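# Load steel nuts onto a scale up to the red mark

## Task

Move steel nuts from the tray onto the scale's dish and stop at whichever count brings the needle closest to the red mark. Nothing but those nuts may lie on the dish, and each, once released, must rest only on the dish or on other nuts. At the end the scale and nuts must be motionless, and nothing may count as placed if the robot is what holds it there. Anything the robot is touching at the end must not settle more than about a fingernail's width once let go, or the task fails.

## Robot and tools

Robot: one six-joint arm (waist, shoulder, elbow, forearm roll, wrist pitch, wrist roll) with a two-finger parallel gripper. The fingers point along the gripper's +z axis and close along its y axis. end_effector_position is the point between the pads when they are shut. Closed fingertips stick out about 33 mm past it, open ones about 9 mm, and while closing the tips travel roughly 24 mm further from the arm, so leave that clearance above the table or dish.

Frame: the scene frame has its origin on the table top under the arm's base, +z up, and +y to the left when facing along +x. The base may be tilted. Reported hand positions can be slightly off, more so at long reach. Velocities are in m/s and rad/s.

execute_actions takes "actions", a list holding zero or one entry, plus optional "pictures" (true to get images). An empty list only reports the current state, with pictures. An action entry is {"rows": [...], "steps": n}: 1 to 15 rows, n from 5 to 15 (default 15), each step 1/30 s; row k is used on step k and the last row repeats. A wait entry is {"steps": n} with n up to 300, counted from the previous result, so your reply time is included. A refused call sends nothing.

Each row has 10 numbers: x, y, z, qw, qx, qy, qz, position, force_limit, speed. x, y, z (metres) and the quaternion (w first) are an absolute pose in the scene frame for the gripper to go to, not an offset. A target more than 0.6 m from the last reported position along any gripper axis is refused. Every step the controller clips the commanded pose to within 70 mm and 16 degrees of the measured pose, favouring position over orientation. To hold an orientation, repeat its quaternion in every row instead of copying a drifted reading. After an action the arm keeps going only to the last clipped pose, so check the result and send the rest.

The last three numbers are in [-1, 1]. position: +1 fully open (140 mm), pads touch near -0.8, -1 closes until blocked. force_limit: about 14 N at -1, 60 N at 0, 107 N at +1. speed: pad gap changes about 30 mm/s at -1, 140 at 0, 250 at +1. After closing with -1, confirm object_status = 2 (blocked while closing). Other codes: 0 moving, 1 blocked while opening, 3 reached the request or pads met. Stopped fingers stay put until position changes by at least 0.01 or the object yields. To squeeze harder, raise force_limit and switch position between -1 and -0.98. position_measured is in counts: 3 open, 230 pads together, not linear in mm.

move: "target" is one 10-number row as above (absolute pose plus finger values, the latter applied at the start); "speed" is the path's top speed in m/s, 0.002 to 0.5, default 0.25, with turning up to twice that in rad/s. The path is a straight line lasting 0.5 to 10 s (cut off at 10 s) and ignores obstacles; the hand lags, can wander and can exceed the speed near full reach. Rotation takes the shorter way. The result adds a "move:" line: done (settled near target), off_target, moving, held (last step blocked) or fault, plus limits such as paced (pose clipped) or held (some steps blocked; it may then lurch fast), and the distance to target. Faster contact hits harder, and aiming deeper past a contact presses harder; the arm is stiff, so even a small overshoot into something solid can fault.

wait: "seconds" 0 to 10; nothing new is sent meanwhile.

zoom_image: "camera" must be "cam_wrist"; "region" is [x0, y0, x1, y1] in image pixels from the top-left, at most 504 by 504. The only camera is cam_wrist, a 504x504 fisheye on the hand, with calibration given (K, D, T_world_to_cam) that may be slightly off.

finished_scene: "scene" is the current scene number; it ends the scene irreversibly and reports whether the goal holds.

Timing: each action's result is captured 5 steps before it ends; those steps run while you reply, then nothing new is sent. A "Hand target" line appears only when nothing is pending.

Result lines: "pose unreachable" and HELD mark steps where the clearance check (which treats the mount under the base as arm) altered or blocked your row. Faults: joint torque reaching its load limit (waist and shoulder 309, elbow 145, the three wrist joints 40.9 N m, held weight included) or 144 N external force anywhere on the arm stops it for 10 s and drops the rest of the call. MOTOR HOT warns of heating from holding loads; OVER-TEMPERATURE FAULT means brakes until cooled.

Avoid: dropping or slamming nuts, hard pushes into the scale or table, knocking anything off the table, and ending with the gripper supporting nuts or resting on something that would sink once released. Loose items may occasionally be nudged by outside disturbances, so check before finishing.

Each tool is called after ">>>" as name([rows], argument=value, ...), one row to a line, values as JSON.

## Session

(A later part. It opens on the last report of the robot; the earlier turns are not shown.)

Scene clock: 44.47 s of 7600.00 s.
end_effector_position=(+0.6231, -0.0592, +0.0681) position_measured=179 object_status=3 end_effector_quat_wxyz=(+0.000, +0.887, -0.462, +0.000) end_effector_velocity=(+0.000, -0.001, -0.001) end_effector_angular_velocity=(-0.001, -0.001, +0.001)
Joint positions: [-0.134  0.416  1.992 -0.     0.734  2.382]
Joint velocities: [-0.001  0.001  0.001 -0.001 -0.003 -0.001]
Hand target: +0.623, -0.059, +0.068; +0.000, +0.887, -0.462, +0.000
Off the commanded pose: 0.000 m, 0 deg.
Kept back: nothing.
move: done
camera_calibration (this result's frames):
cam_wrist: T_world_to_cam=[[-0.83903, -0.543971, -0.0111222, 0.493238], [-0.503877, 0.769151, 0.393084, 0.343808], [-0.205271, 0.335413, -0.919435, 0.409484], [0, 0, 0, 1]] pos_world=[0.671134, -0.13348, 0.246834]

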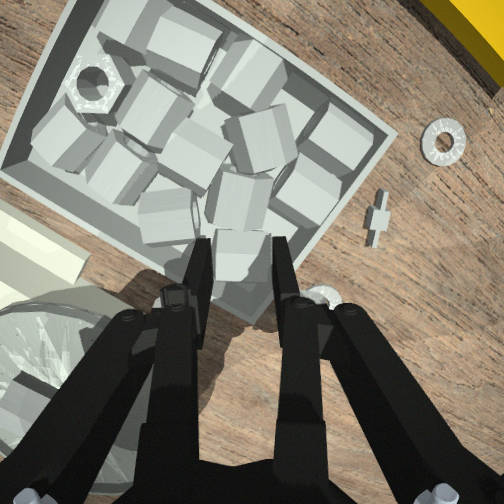

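>>> move(target=[0.624,-0.0627,0.066,0,0.887,-0.462,0,-0.4,-0.3,-0.5], speed=0.01)

>>> move(target=[0.624,-0.0627,0.052,0,0.887,-0.462,0,-0.4,-0.3,-0.5], speed=0.006)

>>> move(target=[0.624,-0.0627,0.052,0,0.887,-0.462,0,-1,-0.3,-0.5], speed=0.006)

>>> move(target=[0.624,-0.0627,0.18,0,0.887,-0.462,0,-1,-0.3,-0.5], speed=0.08)

>>> move(target=[0.655,0.045,0.17,0,0.793,-0.609,0,-1,-0.3,-0.5], speed=0.12)

>>> move(target=[0.655,0.045,0.122,0,0.793,-0.609,0,-1,-0.3,-0.5], speed=0.04)

Scene clock: 45.40 s of 7600.00 s.
end_effector_position=(+0.6240, -0.0627, +0.0660) position_measured=179 object_status=3 end_effector_quat_wxyz=(+0.000, +0.887, -0.462, +0.000) end_effector_velocity=(+0.000, -0.001, -0.000) end_effector_angular_velocity=(+0.000, -0.001, -0.000)
Joint positions: [-0.14   0.42   1.99  -0.     0.731  2.376]
Joint velocities: [-0.001  0.001 -0.001  0.    -0.001 -0.001]
Hand target: +0.624, -0.063, +0.066; +0.000, +0.887, -0.462, +0.000
Off the commanded pose: 0.000 m, 0 deg.
Kept back: nothing.
move: done
camera_calibration (this result's frames):
cam_wrist: T_world_to_cam=[[-0.838999, -0.54402, -0.0110982, 0.492082], [-0.503909, 0.76912, 0.393103, 0.347804], [-0.20532, 0.335406, -0.919427, 0.408941], [0, 0, 0, 1]] pos_world=[0.672082, -0.136962, 0.24473]

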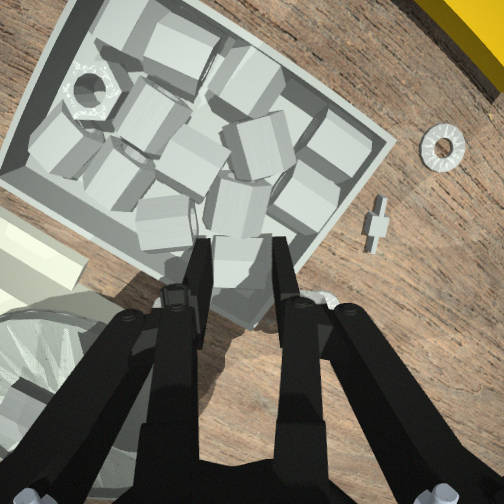

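Scene clock: 47.97 s of 7600.00 s.
end_effector_position=(+0.6240, -0.0627, +0.0520) position_measured=179 object_status=3 end_effector_quat_wxyz=(+0.000, +0.887, -0.462, +0.000) end_effector_velocity=(+0.000, -0.000, -0.000) end_effector_angular_velocity=(-0.001, -0.001, +0.002)
Joint positions: [-0.14   0.439  1.997 -0.     0.706  2.376]
Joint velocities: [ 0.     0.     0.001 -0.002 -0.002 -0.   ]
Hand target: +0.624, -0.063, +0.052; +0.000, +0.887, -0.462, +0.000
Off the commanded pose: 0.000 m, 0 deg.
Kept back: nothing.
move: done
camera_calibration (this result's frames):
cam_wrist: T_world_to_cam=[[-0.839033, -0.543967, -0.0111267, 0.491954], [-0.503862, 0.769133, 0.393138, 0.353309], [-0.205296, 0.335462, -0.919412, 0.396085], [0, 0, 0, 1]] pos_world=[0.6721, -0.137006, 0.230739]

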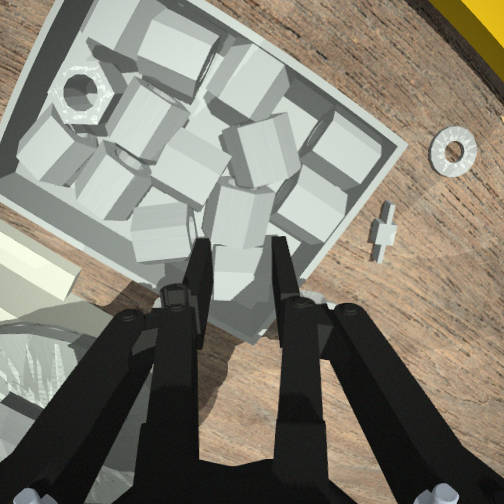

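Scene clock: 48.67 s of 7600.00 s.
end_effector_position=(+0.6240, -0.0627, +0.0520) position_measured=190 object_status=2 end_effector_quat_wxyz=(+0.000, +0.887, -0.462, -0.000) end_effector_velocity=(-0.000, -0.000, +0.001) end_effector_angular_velocity=(-0.000, -0.000, -0.000)
Joint positions: [-0.14   0.439  1.997 -0.     0.706  2.376]
Joint velocities: [ 0.    -0.001 -0.    -0.     0.001  0.001]
Hand target: +0.624, -0.063, +0.052; +0.000, +0.887, -0.462, -0.000
Off the commanded pose: 0.000 m, 0 deg.
Kept back: nothing.
move: done
camera_calibration (this result's frames):
cam_wrist: T_world_to_cam=[[-0.83903, -0.543971, -0.0111203, 0.49193], [-0.503859, 0.769122, 0.393164, 0.35331], [-0.205317, 0.335479, -0.919401, 0.396046], [0, 0, 0, 1]] pos_world=[0.672077, -0.137008, 0.230687]

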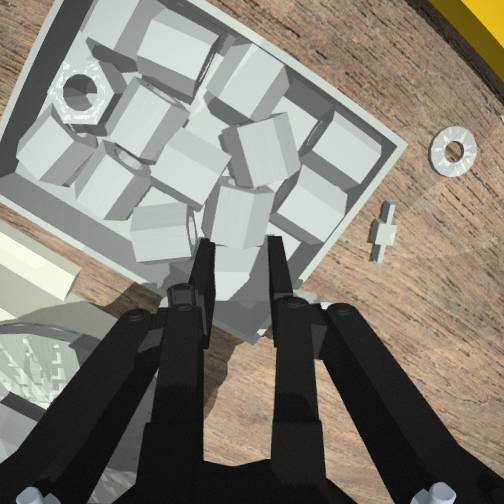

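Scene clock: 50.60 s of 7600.00 s.
end_effector_position=(+0.6238, -0.0626, +0.1798) position_measured=190 object_status=2 end_effector_quat_wxyz=(-0.000, +0.887, -0.462, -0.000) end_effector_velocity=(-0.000, +0.000, +0.001) end_effector_angular_velocity=(+0.001, +0.002, -0.001)
Joint positions: [-0.14   0.287  1.917  0.     0.937  2.376]
Joint velocities: [-0.    -0.    -0.001  0.001  0.004  0.   ]
Hand target: +0.624, -0.063, +0.180; -0.000, +0.887, -0.462, -0.000
Off the commanded pose: 0.000 m, 0 deg.
Kept back: nothing.
move: done
camera_calibration (this result's frames):
cam_wrist: T_world_to_cam=[[-0.838958, -0.544081, -0.011239, 0.493231], [-0.503973, 0.768989, 0.393278, 0.302948], [-0.205332, 0.335608, -0.919351, 0.513552], [0, 0, 0, 1]] pos_world=[0.671927, -0.136958, 0.358535]

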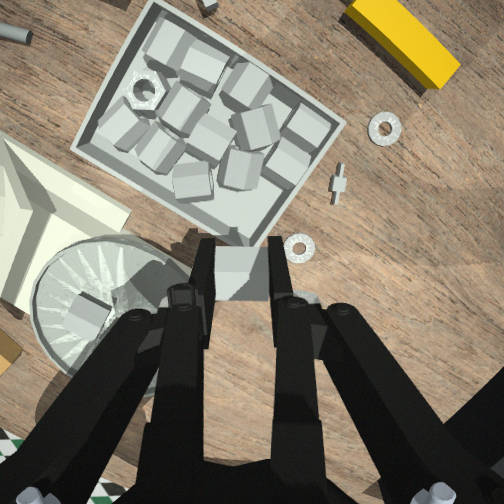

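Scene clock: 52.43 s of 7600.00 s.
end_effector_position=(+0.6548, +0.0450, +0.1701) position_measured=190 object_status=2 end_effector_quat_wxyz=(-0.000, +0.793, -0.609, -0.000) end_effector_velocity=(+0.000, +0.001, -0.000) end_effector_angular_velocity=(-0.002, +0.000, -0.003)
Joint positions: [0.031 0.337 1.868 0.001 0.937 2.896]
Joint velocities: [ 0.002  0.    -0.    -0.002  0.     0.006]
Hand target: +0.655, +0.045, +0.170; -0.000, +0.793, -0.609, -0.000
Off the commanded pose: 0.000 m, 0 deg.
Kept back: nothing.
move: done
camera_calibration (this result's frames):
cam_wrist: T_world_to_cam=[[-0.974501, -0.224105, -0.0111844, 0.651983], [-0.210307, 0.894853, 0.393712, 0.0415565], [-0.0782246, 0.386025, -0.919166, 0.389229], [0, 0, 0, 1]] pos_world=[0.674545, -0.0413261, 0.348697]

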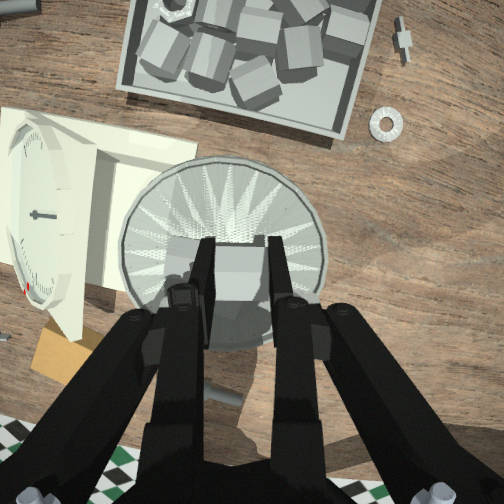

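Scene clock: 53.93 s of 7600.00 s.
end_effector_position=(+0.6551, +0.0450, +0.1221) position_measured=190 object_status=2 end_effector_quat_wxyz=(+0.000, +0.793, -0.609, +0.000) end_effector_velocity=(-0.000, -0.000, -0.001) end_effector_angular_velocity=(+0.000, +0.001, -0.000)
Joint positions: [ 0.031  0.388  1.901 -0.     0.852  2.897]
Joint velocities: [-0.     0.001  0.001  0.    -0.001 -0.   ]
Hand target: +0.655, +0.045, +0.122; +0.000, +0.793, -0.609, +0.000
Off the commanded pose: 0.000 m, 0 deg.
Kept back: nothing.
move: done
camera_calibration (this result's frames):
cam_wrist: T_world_to_cam=[[-0.97457, -0.223807, -0.0111371, 0.651749], [-0.210066, 0.895175, 0.393108, 0.060452], [-0.0780107, 0.385451, -0.919425, 0.345125], [0, 0, 0, 1]] pos_world=[0.674797, -0.041278, 0.300811]

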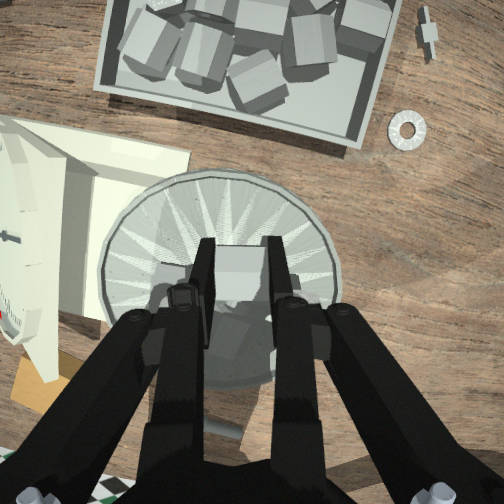

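>>> move(target=[0.655,0.045,0.114,0,0.793,-0.609,0,-1,-0.3,-0.5], speed=0.02)

>>> move(target=[0.655,0.045,0.114,0,0.793,-0.609,0,-0.38,-0.3,-0.5], speed=0.02)

>>> move(target=[0.655,0.045,0.16,0,0.793,-0.609,0,-0.38,-0.3,-0.5], speed=0.08)

>>> move(target=[0.666,-0.053,0.14,0,0.906,-0.423,0,-0.4,-0.3,-0.5], speed=0.15)

>>> move(target=[0.666,-0.053,0.07,0,0.906,-0.423,0,-0.4,-0.3,-0.5], speed=0.06)

>>> zoom_image(camera="cam_wrist", region=[130,160,350,330])

Scene clock: 54.90 s of 7600.00 s.
end_effector_position=(+0.6550, +0.0450, +0.1141) position_measured=190 object_status=2 end_effector_quat_wxyz=(+0.000, +0.793, -0.609, +0.000) end_effector_velocity=(+0.001, +0.000, -0.001) end_effector_angular_velocity=(+0.000, -0.003, +0.000)
Joint positions: [ 0.031  0.397  1.906 -0.     0.838  2.897]
Joint velocities: [ 0.     0.001  0.001  0.    -0.005 -0.   ]
Hand target: +0.655, +0.045, +0.114; +0.000, +0.793, -0.609, +0.000
Off the commanded pose: 0.000 m, 0 deg.
Kept back: nothing.
move: done
camera_calibration (this result's frames):
cam_wrist: T_world_to_cam=[[-0.974569, -0.22381, -0.0111281, 0.651609], [-0.210066, 0.895175, 0.393109, 0.0635896], [-0.0780201, 0.385449, -0.919425, 0.337762], [0, 0, 0, 1]] pos_world=[0.674748, -0.0412775, 0.292801]

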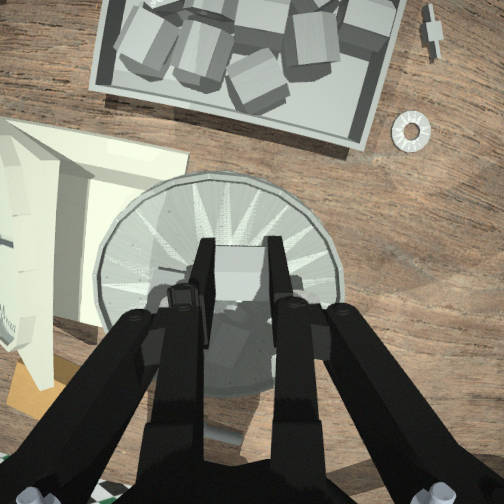

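Scene clock: 55.60 s of 7600.00 s.
end_effector_position=(+0.6550, +0.0450, +0.1140) position_measured=177 object_status=3 end_effector_quat_wxyz=(+0.000, +0.793, -0.609, +0.000) end_effector_velocity=(+0.000, -0.000, +0.000) end_effector_angular_velocity=(-0.001, +0.000, -0.000)
Joint positions: [ 0.031  0.397  1.906 -0.     0.838  2.897]
Joint velocities: [-0.     0.    -0.    -0.001  0.     0.   ]
Hand target: +0.655, +0.045, +0.114; +0.000, +0.793, -0.609, +0.000
Off the commanded pose: 0.000 m, 0 deg.
Kept back: nothing.
move: done
camera_calibration (this result's frames):
cam_wrist: T_world_to_cam=[[-0.974546, -0.223911, -0.011132, 0.651585], [-0.21016, 0.895153, 0.393108, 0.0636873], [-0.0780562, 0.385441, -0.919425, 0.337698], [0, 0, 0, 1]] pos_world=[0.674744, -0.0412757, 0.292705]

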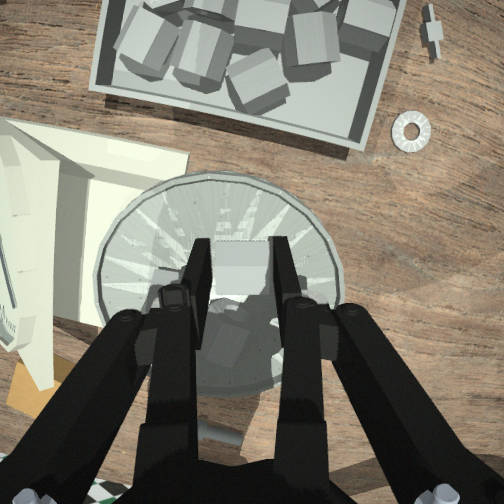

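Scene clock: 56.53 s of 7600.00 s.
end_effector_position=(+0.6549, +0.0450, +0.1599) position_measured=177 object_status=3 end_effector_quat_wxyz=(-0.000, +0.793, -0.609, -0.000) end_effector_velocity=(-0.000, -0.001, +0.001) end_effector_angular_velocity=(-0.002, +0.002, +0.002)
Joint positions: [ 0.031  0.348  1.875 -0.     0.919  2.897]
Joint velocities: [-0.    -0.001 -0.001 -0.002  0.004 -0.001]
Hand target: +0.655, +0.045, +0.160; -0.000, +0.793, -0.609, -0.000
Off the commanded pose: 0.000 m, 0 deg.
Kept back: nothing.
move: done
camera_calibration (this result's frames):
cam_wrist: T_world_to_cam=[[-0.974542, -0.22393, -0.0111297, 0.652033], [-0.21017, 0.895113, 0.393193, 0.045611], [-0.0780855, 0.385522, -0.919389, 0.379865], [0, 0, 0, 1]] pos_world=[0.674682, -0.0412634, 0.338567]

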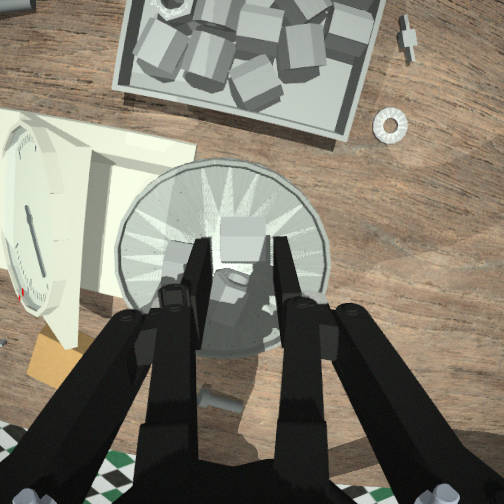

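Scene clock: 58.37 s of 7600.00 s.
end_effector_position=(+0.6662, -0.0530, +0.1400) position_measured=179 object_status=3 end_effector_quat_wxyz=(+0.000, +0.906, -0.423, +0.000) end_effector_velocity=(-0.000, -0.001, -0.000) end_effector_angular_velocity=(+0.001, +0.001, +0.004)
Joint positions: [-0.115  0.384  1.866 -0.001  0.892  2.315]
Joint velocities: [-0.002  0.001 -0.     0.001  0.001 -0.007]
Hand target: +0.666, -0.053, +0.140; +0.000, +0.906, -0.423, +0.000
Off the commanded pose: 0.000 m, 0 deg.
Kept back: nothing.
move: done
camera_calibration (this result's frames):
cam_wrist: T_world_to_cam=[[-0.788932, -0.614384, -0.0108656, 0.496478], [-0.56842, 0.722965, 0.392709, 0.373117], [-0.233419, 0.315997, -0.919598, 0.500123], [0, 0, 0, 1]] pos_world=[0.720513, -0.122759, 0.318781]

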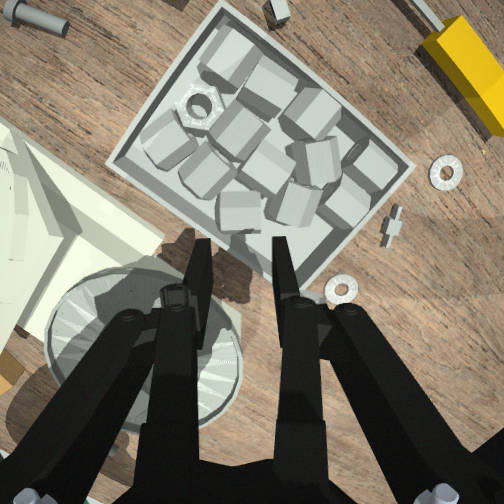

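Scene clock: 59.87 s of 7600.00 s.
end_effector_position=(+0.6661, -0.0530, +0.0701) position_measured=179 object_status=3 end_effector_quat_wxyz=(+0.000, +0.906, -0.423, +0.000) end_effector_velocity=(+0.001, -0.000, -0.000) end_effector_angular_velocity=(-0.001, -0.003, +0.001)
Joint positions: [-0.116  0.464  1.906 -0.     0.772  2.314]
Joint velocities: [ 0.     0.     0.    -0.    -0.003  0.   ]
Hand target: +0.666, -0.053, +0.070; +0.000, +0.906, -0.423, +0.000
Off the commanded pose: 0.000 m, 0 deg.
Kept back: nothing.
move: done
camera_calibration (this result's frames):
cam_wrist: T_world_to_cam=[[-0.788779, -0.614576, -0.0110925, 0.495496], [-0.568571, 0.722638, 0.393092, 0.400605], [-0.233569, 0.31637, -0.919432, 0.435912], [0, 0, 0, 1]] pos_world=[0.720424, -0.122882, 0.248813]

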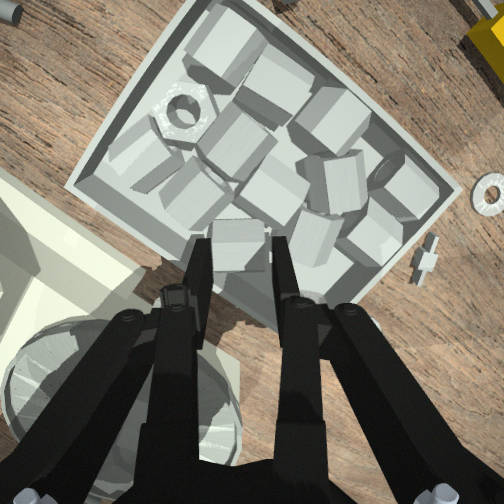

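Region (130, 160, 350, 330) of cam_wrist's 504x504 image, scaled by 2.291, with more detail than that image has; it fills the top 389 rows of this view, and the rest is white.

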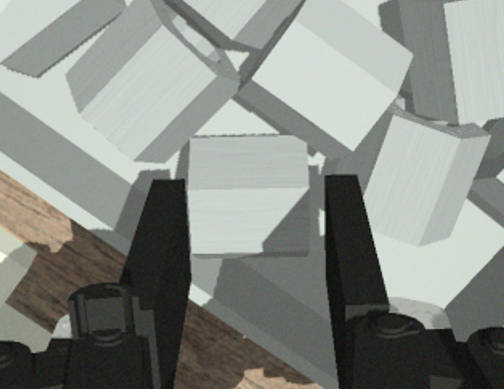

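>>> move(target=[0.6675,-0.0525,0.068,0,0.883,-0.469,0,-0.38,-0.3,-0.5], speed=0.02)

>>> zoom_image(camera="cam_wrist", region=[130,160,350,330])

Scene clock: 63.00 s of 7600.00 s.
end_effector_position=(+0.6675, -0.0525, +0.0680) position_measured=177 object_status=3 end_effector_quat_wxyz=(-0.000, +0.883, -0.469, -0.000) end_effector_velocity=(+0.001, +0.000, +0.000) end_effector_angular_velocity=(+0.000, -0.002, -0.004)
Joint positions: [-0.115  0.468  1.904 -0.     0.769  2.417]
Joint velocities: [ 0.    -0.    -0.     0.001 -0.001  0.004]
Hand target: +0.668, -0.052, +0.068; -0.000, +0.883, -0.469, -0.000
Off the commanded pose: 0.000 m, 0 deg.
Kept back: nothing.
move: done
camera_calibration (this result's frames):
cam_wrist: T_world_to_cam=[[-0.847568, -0.53057, -0.0111597, 0.540574], [-0.491585, 0.777021, 0.393171, 0.353298], [-0.199933, 0.338725, -0.919398, 0.412858], [0, 0, 0, 1]] pos_world=[0.714393, -0.127553, 0.246707]

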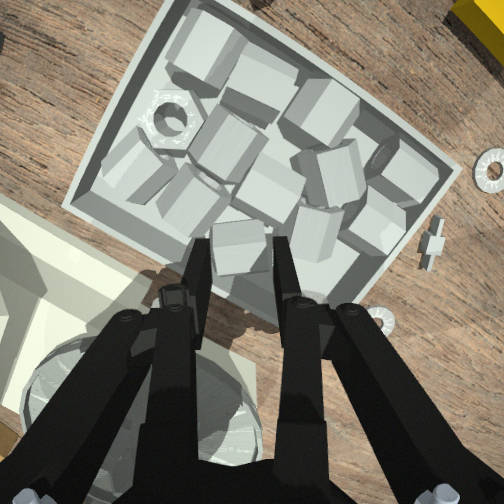

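Region (130, 160, 350, 330) of cam_wrist's 504x504 image, scaled by 2.291, with more detail than that image has; it fills the top 389 rows of this view, and the rest is white.

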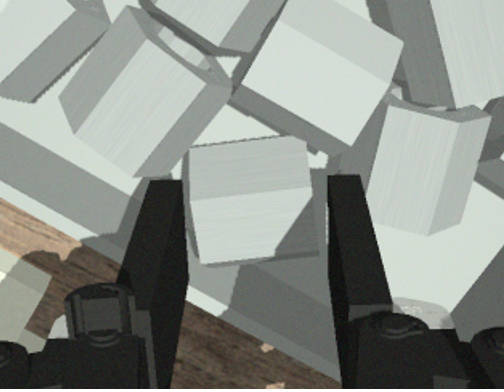

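Shift 1 mm down-image and descend.

>>> move(target=[0.667,-0.0517,0.054,0,0.883,-0.469,0,-0.38,-0.3,-0.5], speed=0.005)

>>> move(target=[0.667,-0.0517,0.054,0,0.883,-0.469,0,-1,-0.3,-0.5], speed=0.005)

>>> move(target=[0.667,-0.0517,0.18,0,0.883,-0.469,0,-1,-0.3,-0.5], speed=0.08)

>>> move(target=[0.62,0.08,0.2,0,1,0,0,-1,-0.3,-0.5], speed=0.15)

Scene clock: 66.27 s of 7600.00 s.
end_effector_position=(+0.6670, -0.0517, +0.0540) position_measured=177 object_status=3 end_effector_quat_wxyz=(-0.000, +0.883, -0.469, +0.000) end_effector_velocity=(+0.000, -0.000, +0.000) end_effector_angular_velocity=(-0.000, -0.001, +0.001)
Joint positions: [-0.114  0.485  1.911 -0.     0.745  2.418]
Joint velocities: [ 0.    -0.     0.    -0.    -0.001 -0.001]
Hand target: +0.667, -0.052, +0.054; +0.000, +0.883, -0.469, +0.000
Off the commanded pose: 0.000 m, 0 deg.
Kept back: nothing.
move: done
camera_calibration (this result's frames):
cam_wrist: T_world_to_cam=[[-0.847697, -0.530364, -0.0111553, 0.540532], [-0.491402, 0.777154, 0.393137, 0.357835], [-0.199836, 0.338743, -0.919412, 0.399594], [0, 0, 0, 1]] pos_world=[0.713901, -0.126774, 0.232743]

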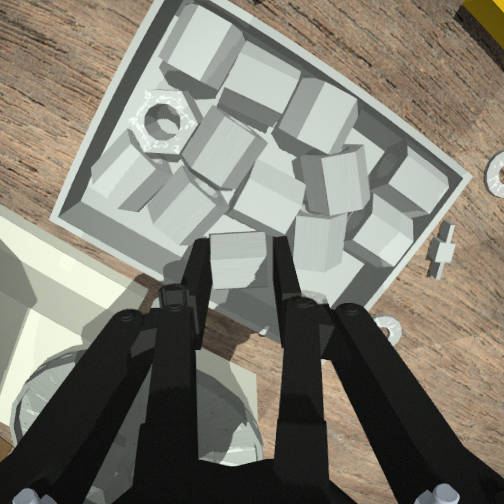

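Scene clock: 66.97 s of 7600.00 s.
end_effector_position=(+0.6670, -0.0517, +0.0540) position_measured=189 object_status=2 end_effector_quat_wxyz=(+0.000, +0.883, -0.469, -0.000) end_effector_velocity=(+0.001, -0.000, +0.001) end_effector_angular_velocity=(-0.001, -0.002, +0.001)
Joint positions: [-0.114  0.485  1.911 -0.     0.745  2.418]
Joint velocities: [ 0.    -0.002 -0.    -0.001 -0.    -0.   ]
Hand target: +0.667, -0.052, +0.054; +0.000, +0.883, -0.469, -0.000
Off the commanded pose: 0.000 m, 0 deg.
Kept back: nothing.
move: done
camera_calibration (this result's frames):
cam_wrist: T_world_to_cam=[[-0.847698, -0.530364, -0.0110624, 0.540487], [-0.491356, 0.777147, 0.393207, 0.357806], [-0.199946, 0.338757, -0.919383, 0.399568], [0, 0, 0, 1]] pos_world=[0.713871, -0.126769, 0.232643]

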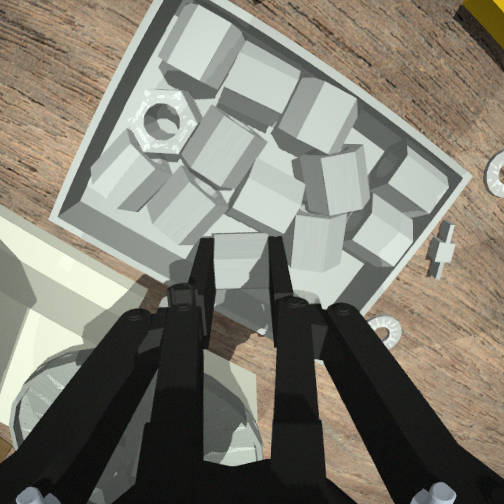

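Scene clock: 68.90 s of 7600.00 s.
end_effector_position=(+0.6668, -0.0516, +0.1799) position_measured=189 object_status=2 end_effector_quat_wxyz=(-0.000, +0.883, -0.469, -0.000) end_effector_velocity=(-0.000, -0.000, +0.002) end_effector_angular_velocity=(-0.001, -0.001, +0.001)
Joint positions: [-0.113  0.345  1.835  0.     0.962  2.418]
Joint velocities: [ 0.    -0.003 -0.001 -0.001  0.003 -0.   ]
Hand target: +0.667, -0.052, +0.180; -0.000, +0.883, -0.469, -0.000
Off the commanded pose: 0.000 m, 0 deg.
Kept back: nothing.
move: done
camera_calibration (this result's frames):
cam_wrist: T_world_to_cam=[[-0.847602, -0.530514, -0.0112239, 0.541761], [-0.491533, 0.777002, 0.393273, 0.308268], [-0.199916, 0.338856, -0.919353, 0.515246], [0, 0, 0, 1]] pos_world=[0.713728, -0.126707, 0.35854]

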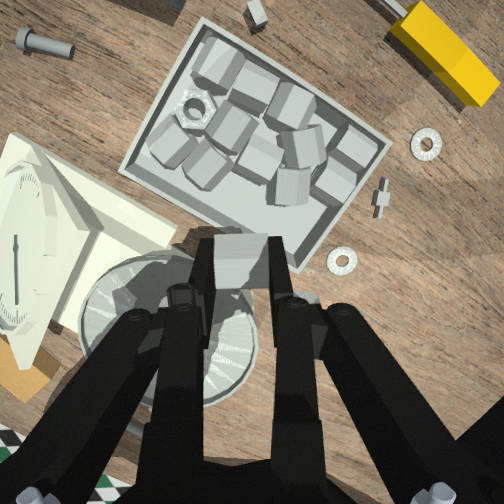

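Scene clock: 72.50 s of 7600.00 s.
end_effector_position=(+0.6197, +0.0799, +0.1999) position_measured=189 object_status=2 end_effector_quat_wxyz=(-0.000, +1.000, -0.000, -0.000) end_effector_velocity=(+0.000, +0.001, -0.000) end_effector_angular_velocity=(+0.001, -0.002, +0.007)
Joint positions: [0.088 0.264 1.905 0.001 0.973 1.644]
Joint velocities: [ 0.001 -0.     0.001  0.    -0.002 -0.006]
Hand target: +0.620, +0.080, +0.200; -0.000, +1.000, +0.000, -0.000
Off the commanded pose: 0.000 m, 0 deg.
Kept back: nothing.
move: done
camera_calibration (this result's frames):
cam_wrist: T_world_to_cam=[[-0.0357347, -0.999293, -0.0116842, 0.106275], [-0.918976, 0.0282639, 0.393299, 0.499745], [-0.39269, 0.0247919, -0.919336, 0.624265], [0, 0, 0, 1]] pos_world=[0.708194, 0.0765986, 0.378603]

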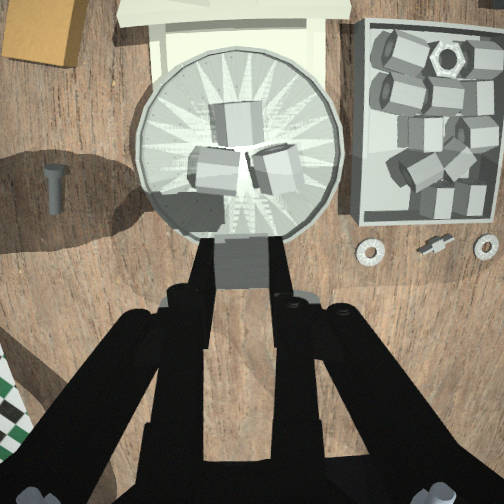

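>>> move(target=[0.695,0.124,0.17,0,1,0,0,-1,-0.3,-0.5], speed=0.12)

>>> move(target=[0.695,0.124,0.125,0,1,0,0,-1,-0.3,-0.5], speed=0.04)

Scene clock: 73.90 s of 7600.00 s.
end_effector_position=(+0.6949, +0.1241, +0.1702) position_measured=189 object_status=2 end_effector_quat_wxyz=(-0.000, +1.000, -0.000, -0.000) end_effector_velocity=(+0.001, +0.001, +0.000) end_effector_angular_velocity=(+0.001, +0.000, -0.002)
Joint positions: [0.143 0.404 1.767 0.    0.97  1.699]
Joint velocities: [ 0.     0.002 -0.003  0.002  0.001  0.001]
Hand target: +0.695, +0.124, +0.170; -0.000, +1.000, -0.000, -0.000
Off the commanded pose: 0.000 m, 0 deg.
Kept back: nothing.
move: done
camera_calibration (this result's frames):
cam_wrist: T_world_to_cam=[[-0.0351934, -0.999317, -0.0112954, 0.152311], [-0.919033, 0.0279217, 0.393192, 0.579353], [-0.392608, 0.0242186, -0.919387, 0.625344], [0, 0, 0, 1]] pos_world=[0.78332, 0.120886, 0.348857]

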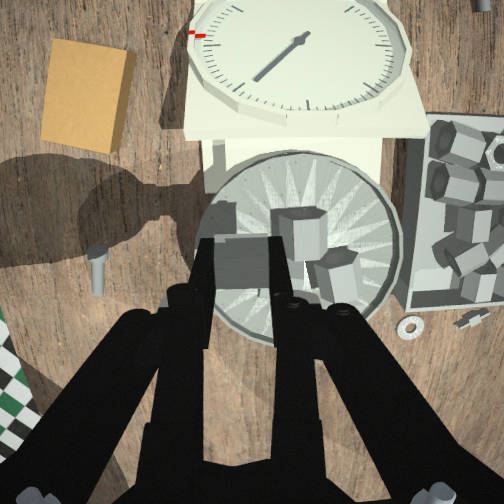

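Scene clock: 75.33 s of 7600.00 s.
end_effector_position=(+0.6951, +0.1240, +0.1251) position_measured=189 object_status=2 end_effector_quat_wxyz=(+0.000, +1.000, -0.000, +0.000) end_effector_velocity=(-0.001, -0.000, -0.001) end_effector_angular_velocity=(+0.000, +0.000, -0.001)
Joint positions: [ 0.143  0.449  1.798 -0.     0.895  1.699]
Joint velocities: [-0.     0.     0.001  0.001 -0.001 -0.   ]
Hand target: +0.695, +0.124, +0.125; +0.000, +1.000, -0.000, +0.000
Off the commanded pose: 0.000 m, 0 deg.
Kept back: nothing.
move: done
camera_calibration (this result's frames):
cam_wrist: T_world_to_cam=[[-0.0352324, -0.999318, -0.0110924, 0.151704], [-0.919053, 0.0280387, 0.393136, 0.597256], [-0.392556, 0.0240456, -0.919414, 0.583988], [0, 0, 0, 1]] pos_world=[0.783503, 0.120812, 0.303806]

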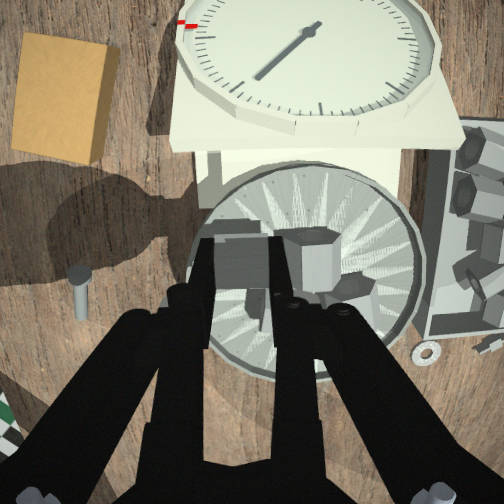

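>>> move(target=[0.695,0.125,0.117,0,1,0,0,-1,-0.3,-0.5], speed=0.015)

Scene clock: 76.33 s of 7600.00 s.
end_effector_position=(+0.6950, +0.1250, +0.1171) position_measured=189 object_status=2 end_effector_quat_wxyz=(+0.000, +1.000, +0.000, +0.000) end_effector_velocity=(+0.000, -0.000, -0.000) end_effector_angular_velocity=(-0.001, -0.002, +0.001)
Joint positions: [ 0.145  0.457  1.802 -0.     0.882  1.7  ]
Joint velocities: [-0.    -0.     0.001 -0.001 -0.003 -0.   ]
Hand target: +0.695, +0.125, +0.117; +0.000, +1.000, -0.000, -0.000
Off the commanded pose: 0.000 m, 0 deg.
Kept back: nothing.
move: done
camera_calibration (this result's frames):
cam_wrist: T_world_to_cam=[[-0.0351662, -0.99932, -0.0110923, 0.152541], [-0.919051, 0.0279777, 0.393145, 0.600341], [-0.392567, 0.0240198, -0.919409, 0.576583], [0, 0, 0, 1]] pos_world=[0.783456, 0.121792, 0.295787]

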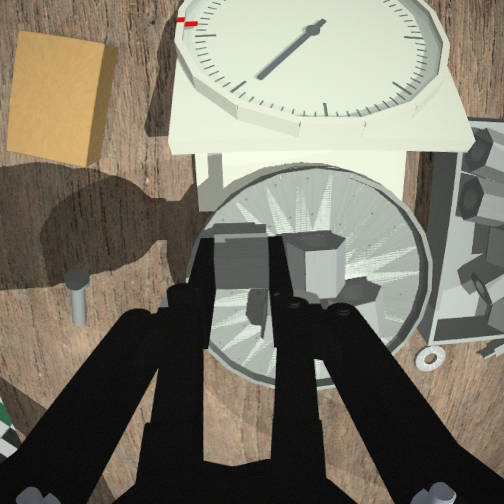

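>>> move(target=[0.695,0.125,0.111,0,1,0,0,-1,-0.3,-0.5], speed=0.015)

>>> move(target=[0.695,0.125,0.111,0,1,0,0,-0.42,-0.3,-0.7], speed=0.015)

>>> move(target=[0.695,0.125,0.17,0,1,0,0,-0.42,-0.3,-0.7], speed=0.06)

>>> move(target=[0.72,0.08,0.3,0,1,0,0,1,-0.3,0], speed=0.15)

>>> wait(seconds=2)

Scene clock: 77.27 s of 7600.00 s.
end_effector_position=(+0.6950, +0.1250, +0.1111) position_measured=189 object_status=2 end_effector_quat_wxyz=(+0.000, +1.000, +0.000, +0.000) end_effector_velocity=(+0.000, +0.001, -0.001) end_effector_angular_velocity=(+0.002, -0.001, -0.001)
Joint positions: [ 0.145  0.464  1.806 -0.     0.872  1.7  ]
Joint velocities: [-0.     0.001  0.     0.002 -0.003  0.   ]
Hand target: +0.695, +0.125, +0.111; +0.000, +1.000, -0.000, +0.000
Off the commanded pose: 0.000 m, 0 deg.
Kept back: nothing.
move: done
camera_calibration (this result's frames):
cam_wrist: T_world_to_cam=[[-0.0351617, -0.99932, -0.0110962, 0.152487], [-0.919057, 0.0279724, 0.393131, 0.602708], [-0.392554, 0.0240212, -0.919415, 0.571055], [0, 0, 0, 1]] pos_world=[0.783455, 0.121807, 0.289785]

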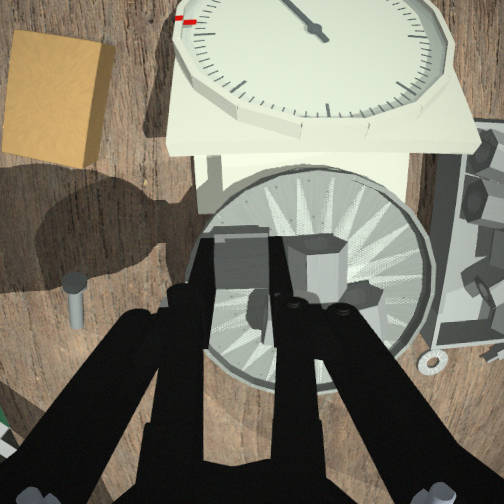

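Scene clock: 77.97 s of 7600.00 s.
end_effector_position=(+0.6950, +0.1250, +0.1110) position_measured=182 object_status=3 end_effector_quat_wxyz=(+0.000, +1.000, +0.000, +0.000) end_effector_velocity=(-0.000, -0.000, -0.001) end_effector_angular_velocity=(-0.000, +0.000, +0.001)
Joint positions: [ 0.145  0.464  1.806 -0.     0.872  1.7  ]
Joint velocities: [-0.     0.001  0.    -0.    -0.001 -0.001]
Hand target: +0.695, +0.125, +0.111; +0.000, +1.000, -0.000, +0.000
Off the commanded pose: 0.000 m, 0 deg.
Kept back: nothing.
move: done
camera_calibration (this result's frames):
cam_wrist: T_world_to_cam=[[-0.0351616, -0.99932, -0.0110937, 0.152484], [-0.919051, 0.0279729, 0.393144, 0.602725], [-0.392566, 0.0240193, -0.91941, 0.570981], [0, 0, 0, 1]] pos_world=[0.783445, 0.121805, 0.2897]

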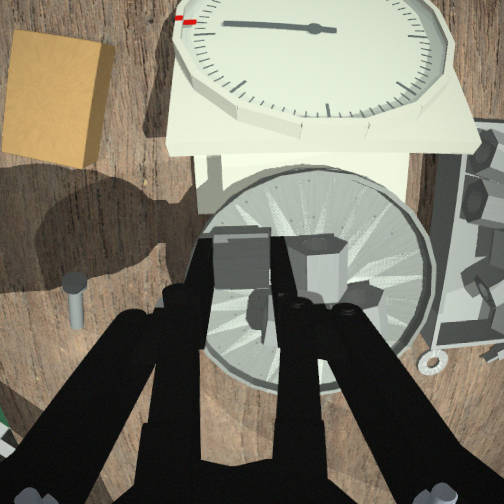

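Scene clock: 79.30 s of 7600.00 s.
end_effector_position=(+0.6949, +0.1250, +0.1699) position_measured=182 object_status=3 end_effector_quat_wxyz=(-0.000, +1.000, +0.000, -0.000) end_effector_velocity=(+0.001, +0.000, +0.002) end_effector_angular_velocity=(+0.001, -0.002, -0.001)
Joint positions: [ 0.145  0.405  1.767 -0.     0.97   1.7  ]
Joint velocities: [ 0.    -0.002 -0.001  0.001  0.001  0.   ]
Hand target: +0.695, +0.125, +0.170; -0.000, +1.000, +0.000, -0.000
Off the commanded pose: 0.000 m, 0 deg.
Kept back: nothing.
move: done
camera_calibration (this result's frames):
cam_wrist: T_world_to_cam=[[-0.0351161, -0.99932, -0.0112051, 0.153152], [-0.919041, 0.0278866, 0.393175, 0.579488], [-0.392595, 0.0241047, -0.919396, 0.625101], [0, 0, 0, 1]] pos_world=[0.783363, 0.121821, 0.348591]

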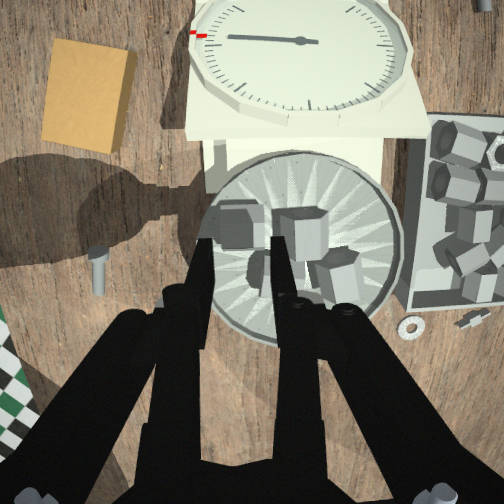

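Scene clock: 80.63 s of 7600.00 s.
end_effector_position=(+0.7199, +0.0800, +0.2999) position_measured=3 object_status=3 end_effector_quat_wxyz=(+0.000, +1.000, +0.000, +0.000) end_effector_velocity=(+0.000, -0.001, +0.001) end_effector_angular_velocity=(-0.000, +0.000, -0.001)
Joint positions: [ 0.079  0.332  1.609 -0.     1.2    1.634]
Joint velocities: [-0.001  0.    -0.002 -0.     0.002 -0.   ]
Hand target: +0.720, +0.080, +0.300; +0.000, +1.000, +0.000, +0.000
Off the commanded pose: 0.000 m, 0 deg.
Kept back: nothing.
move: done
camera_calibration (this result's frames):
cam_wrist: T_world_to_cam=[[-0.034943, -0.999329, -0.0109546, 0.110347], [-0.919076, 0.0278277, 0.393098, 0.552651], [-0.392529, 0.0238041, -0.919431, 0.755495], [0, 0, 0, 1]] pos_world=[0.808338, 0.0769103, 0.478589]

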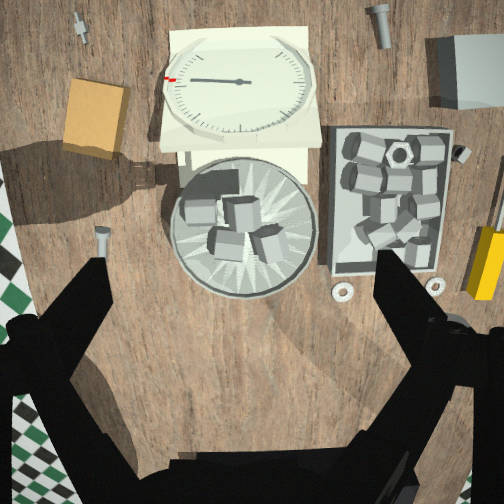

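Scene clock: 82.63 s of 7600.00 s.
end_effector_position=(+0.7199, +0.0800, +0.3000) position_measured=3 object_status=3 end_effector_quat_wxyz=(+0.000, +1.000, +0.000, +0.000) end_effector_velocity=(-0.000, +0.000, -0.001) end_effector_angular_velocity=(-0.000, +0.001, +0.000)
Joint positions: [ 0.079  0.332  1.609 -0.     1.2    1.634]
Joint velocities: [ 0.     0.001 -0.     0.     0.001 -0.   ]
Hand target: +0.720, +0.080, +0.300; +0.000, +1.000, +0.000, +0.000
Off the commanded pose: 0.000 m, 0 deg.
Kept back: nothing.
Steps of this call (steps 1 to 60: nothing new was sent). Readings (end_effector_position | what the end effector reports):
1: (+0.7199, +0.0800, +0.2999) | position_measured=3 object_status=3
2: (+0.7199, +0.0800, +0.3000) | position_measured=3 object_status=3
4: (+0.7199, +0.0800, +0.3000) | position_measured=3 object_status=3
8: (+0.7199, +0.0800, +0.3000) | position_measured=3 object_status=3
60: the state above
camera_calibration (this result's frames):
cam_wrist: T_world_to_cam=[[-0.0349913, -0.999326, -0.0110611, 0.110407], [-0.919079, 0.0278305, 0.393089, 0.552635], [-0.392517, 0.0239207, -0.919434, 0.755603], [0, 0, 0, 1]] pos_world=[0.808365, 0.0768782, 0.478713]

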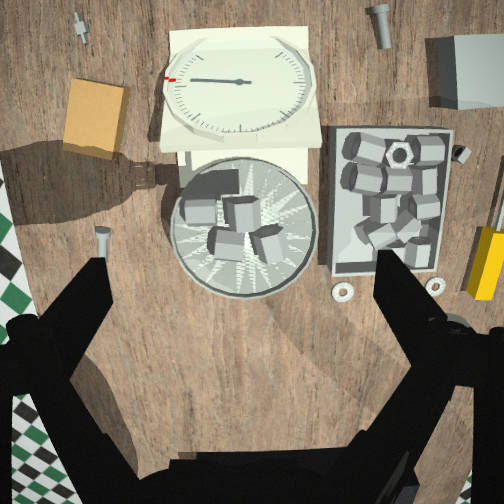

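>>> finished_scene(scene=2)

The scene is finished: the task was done.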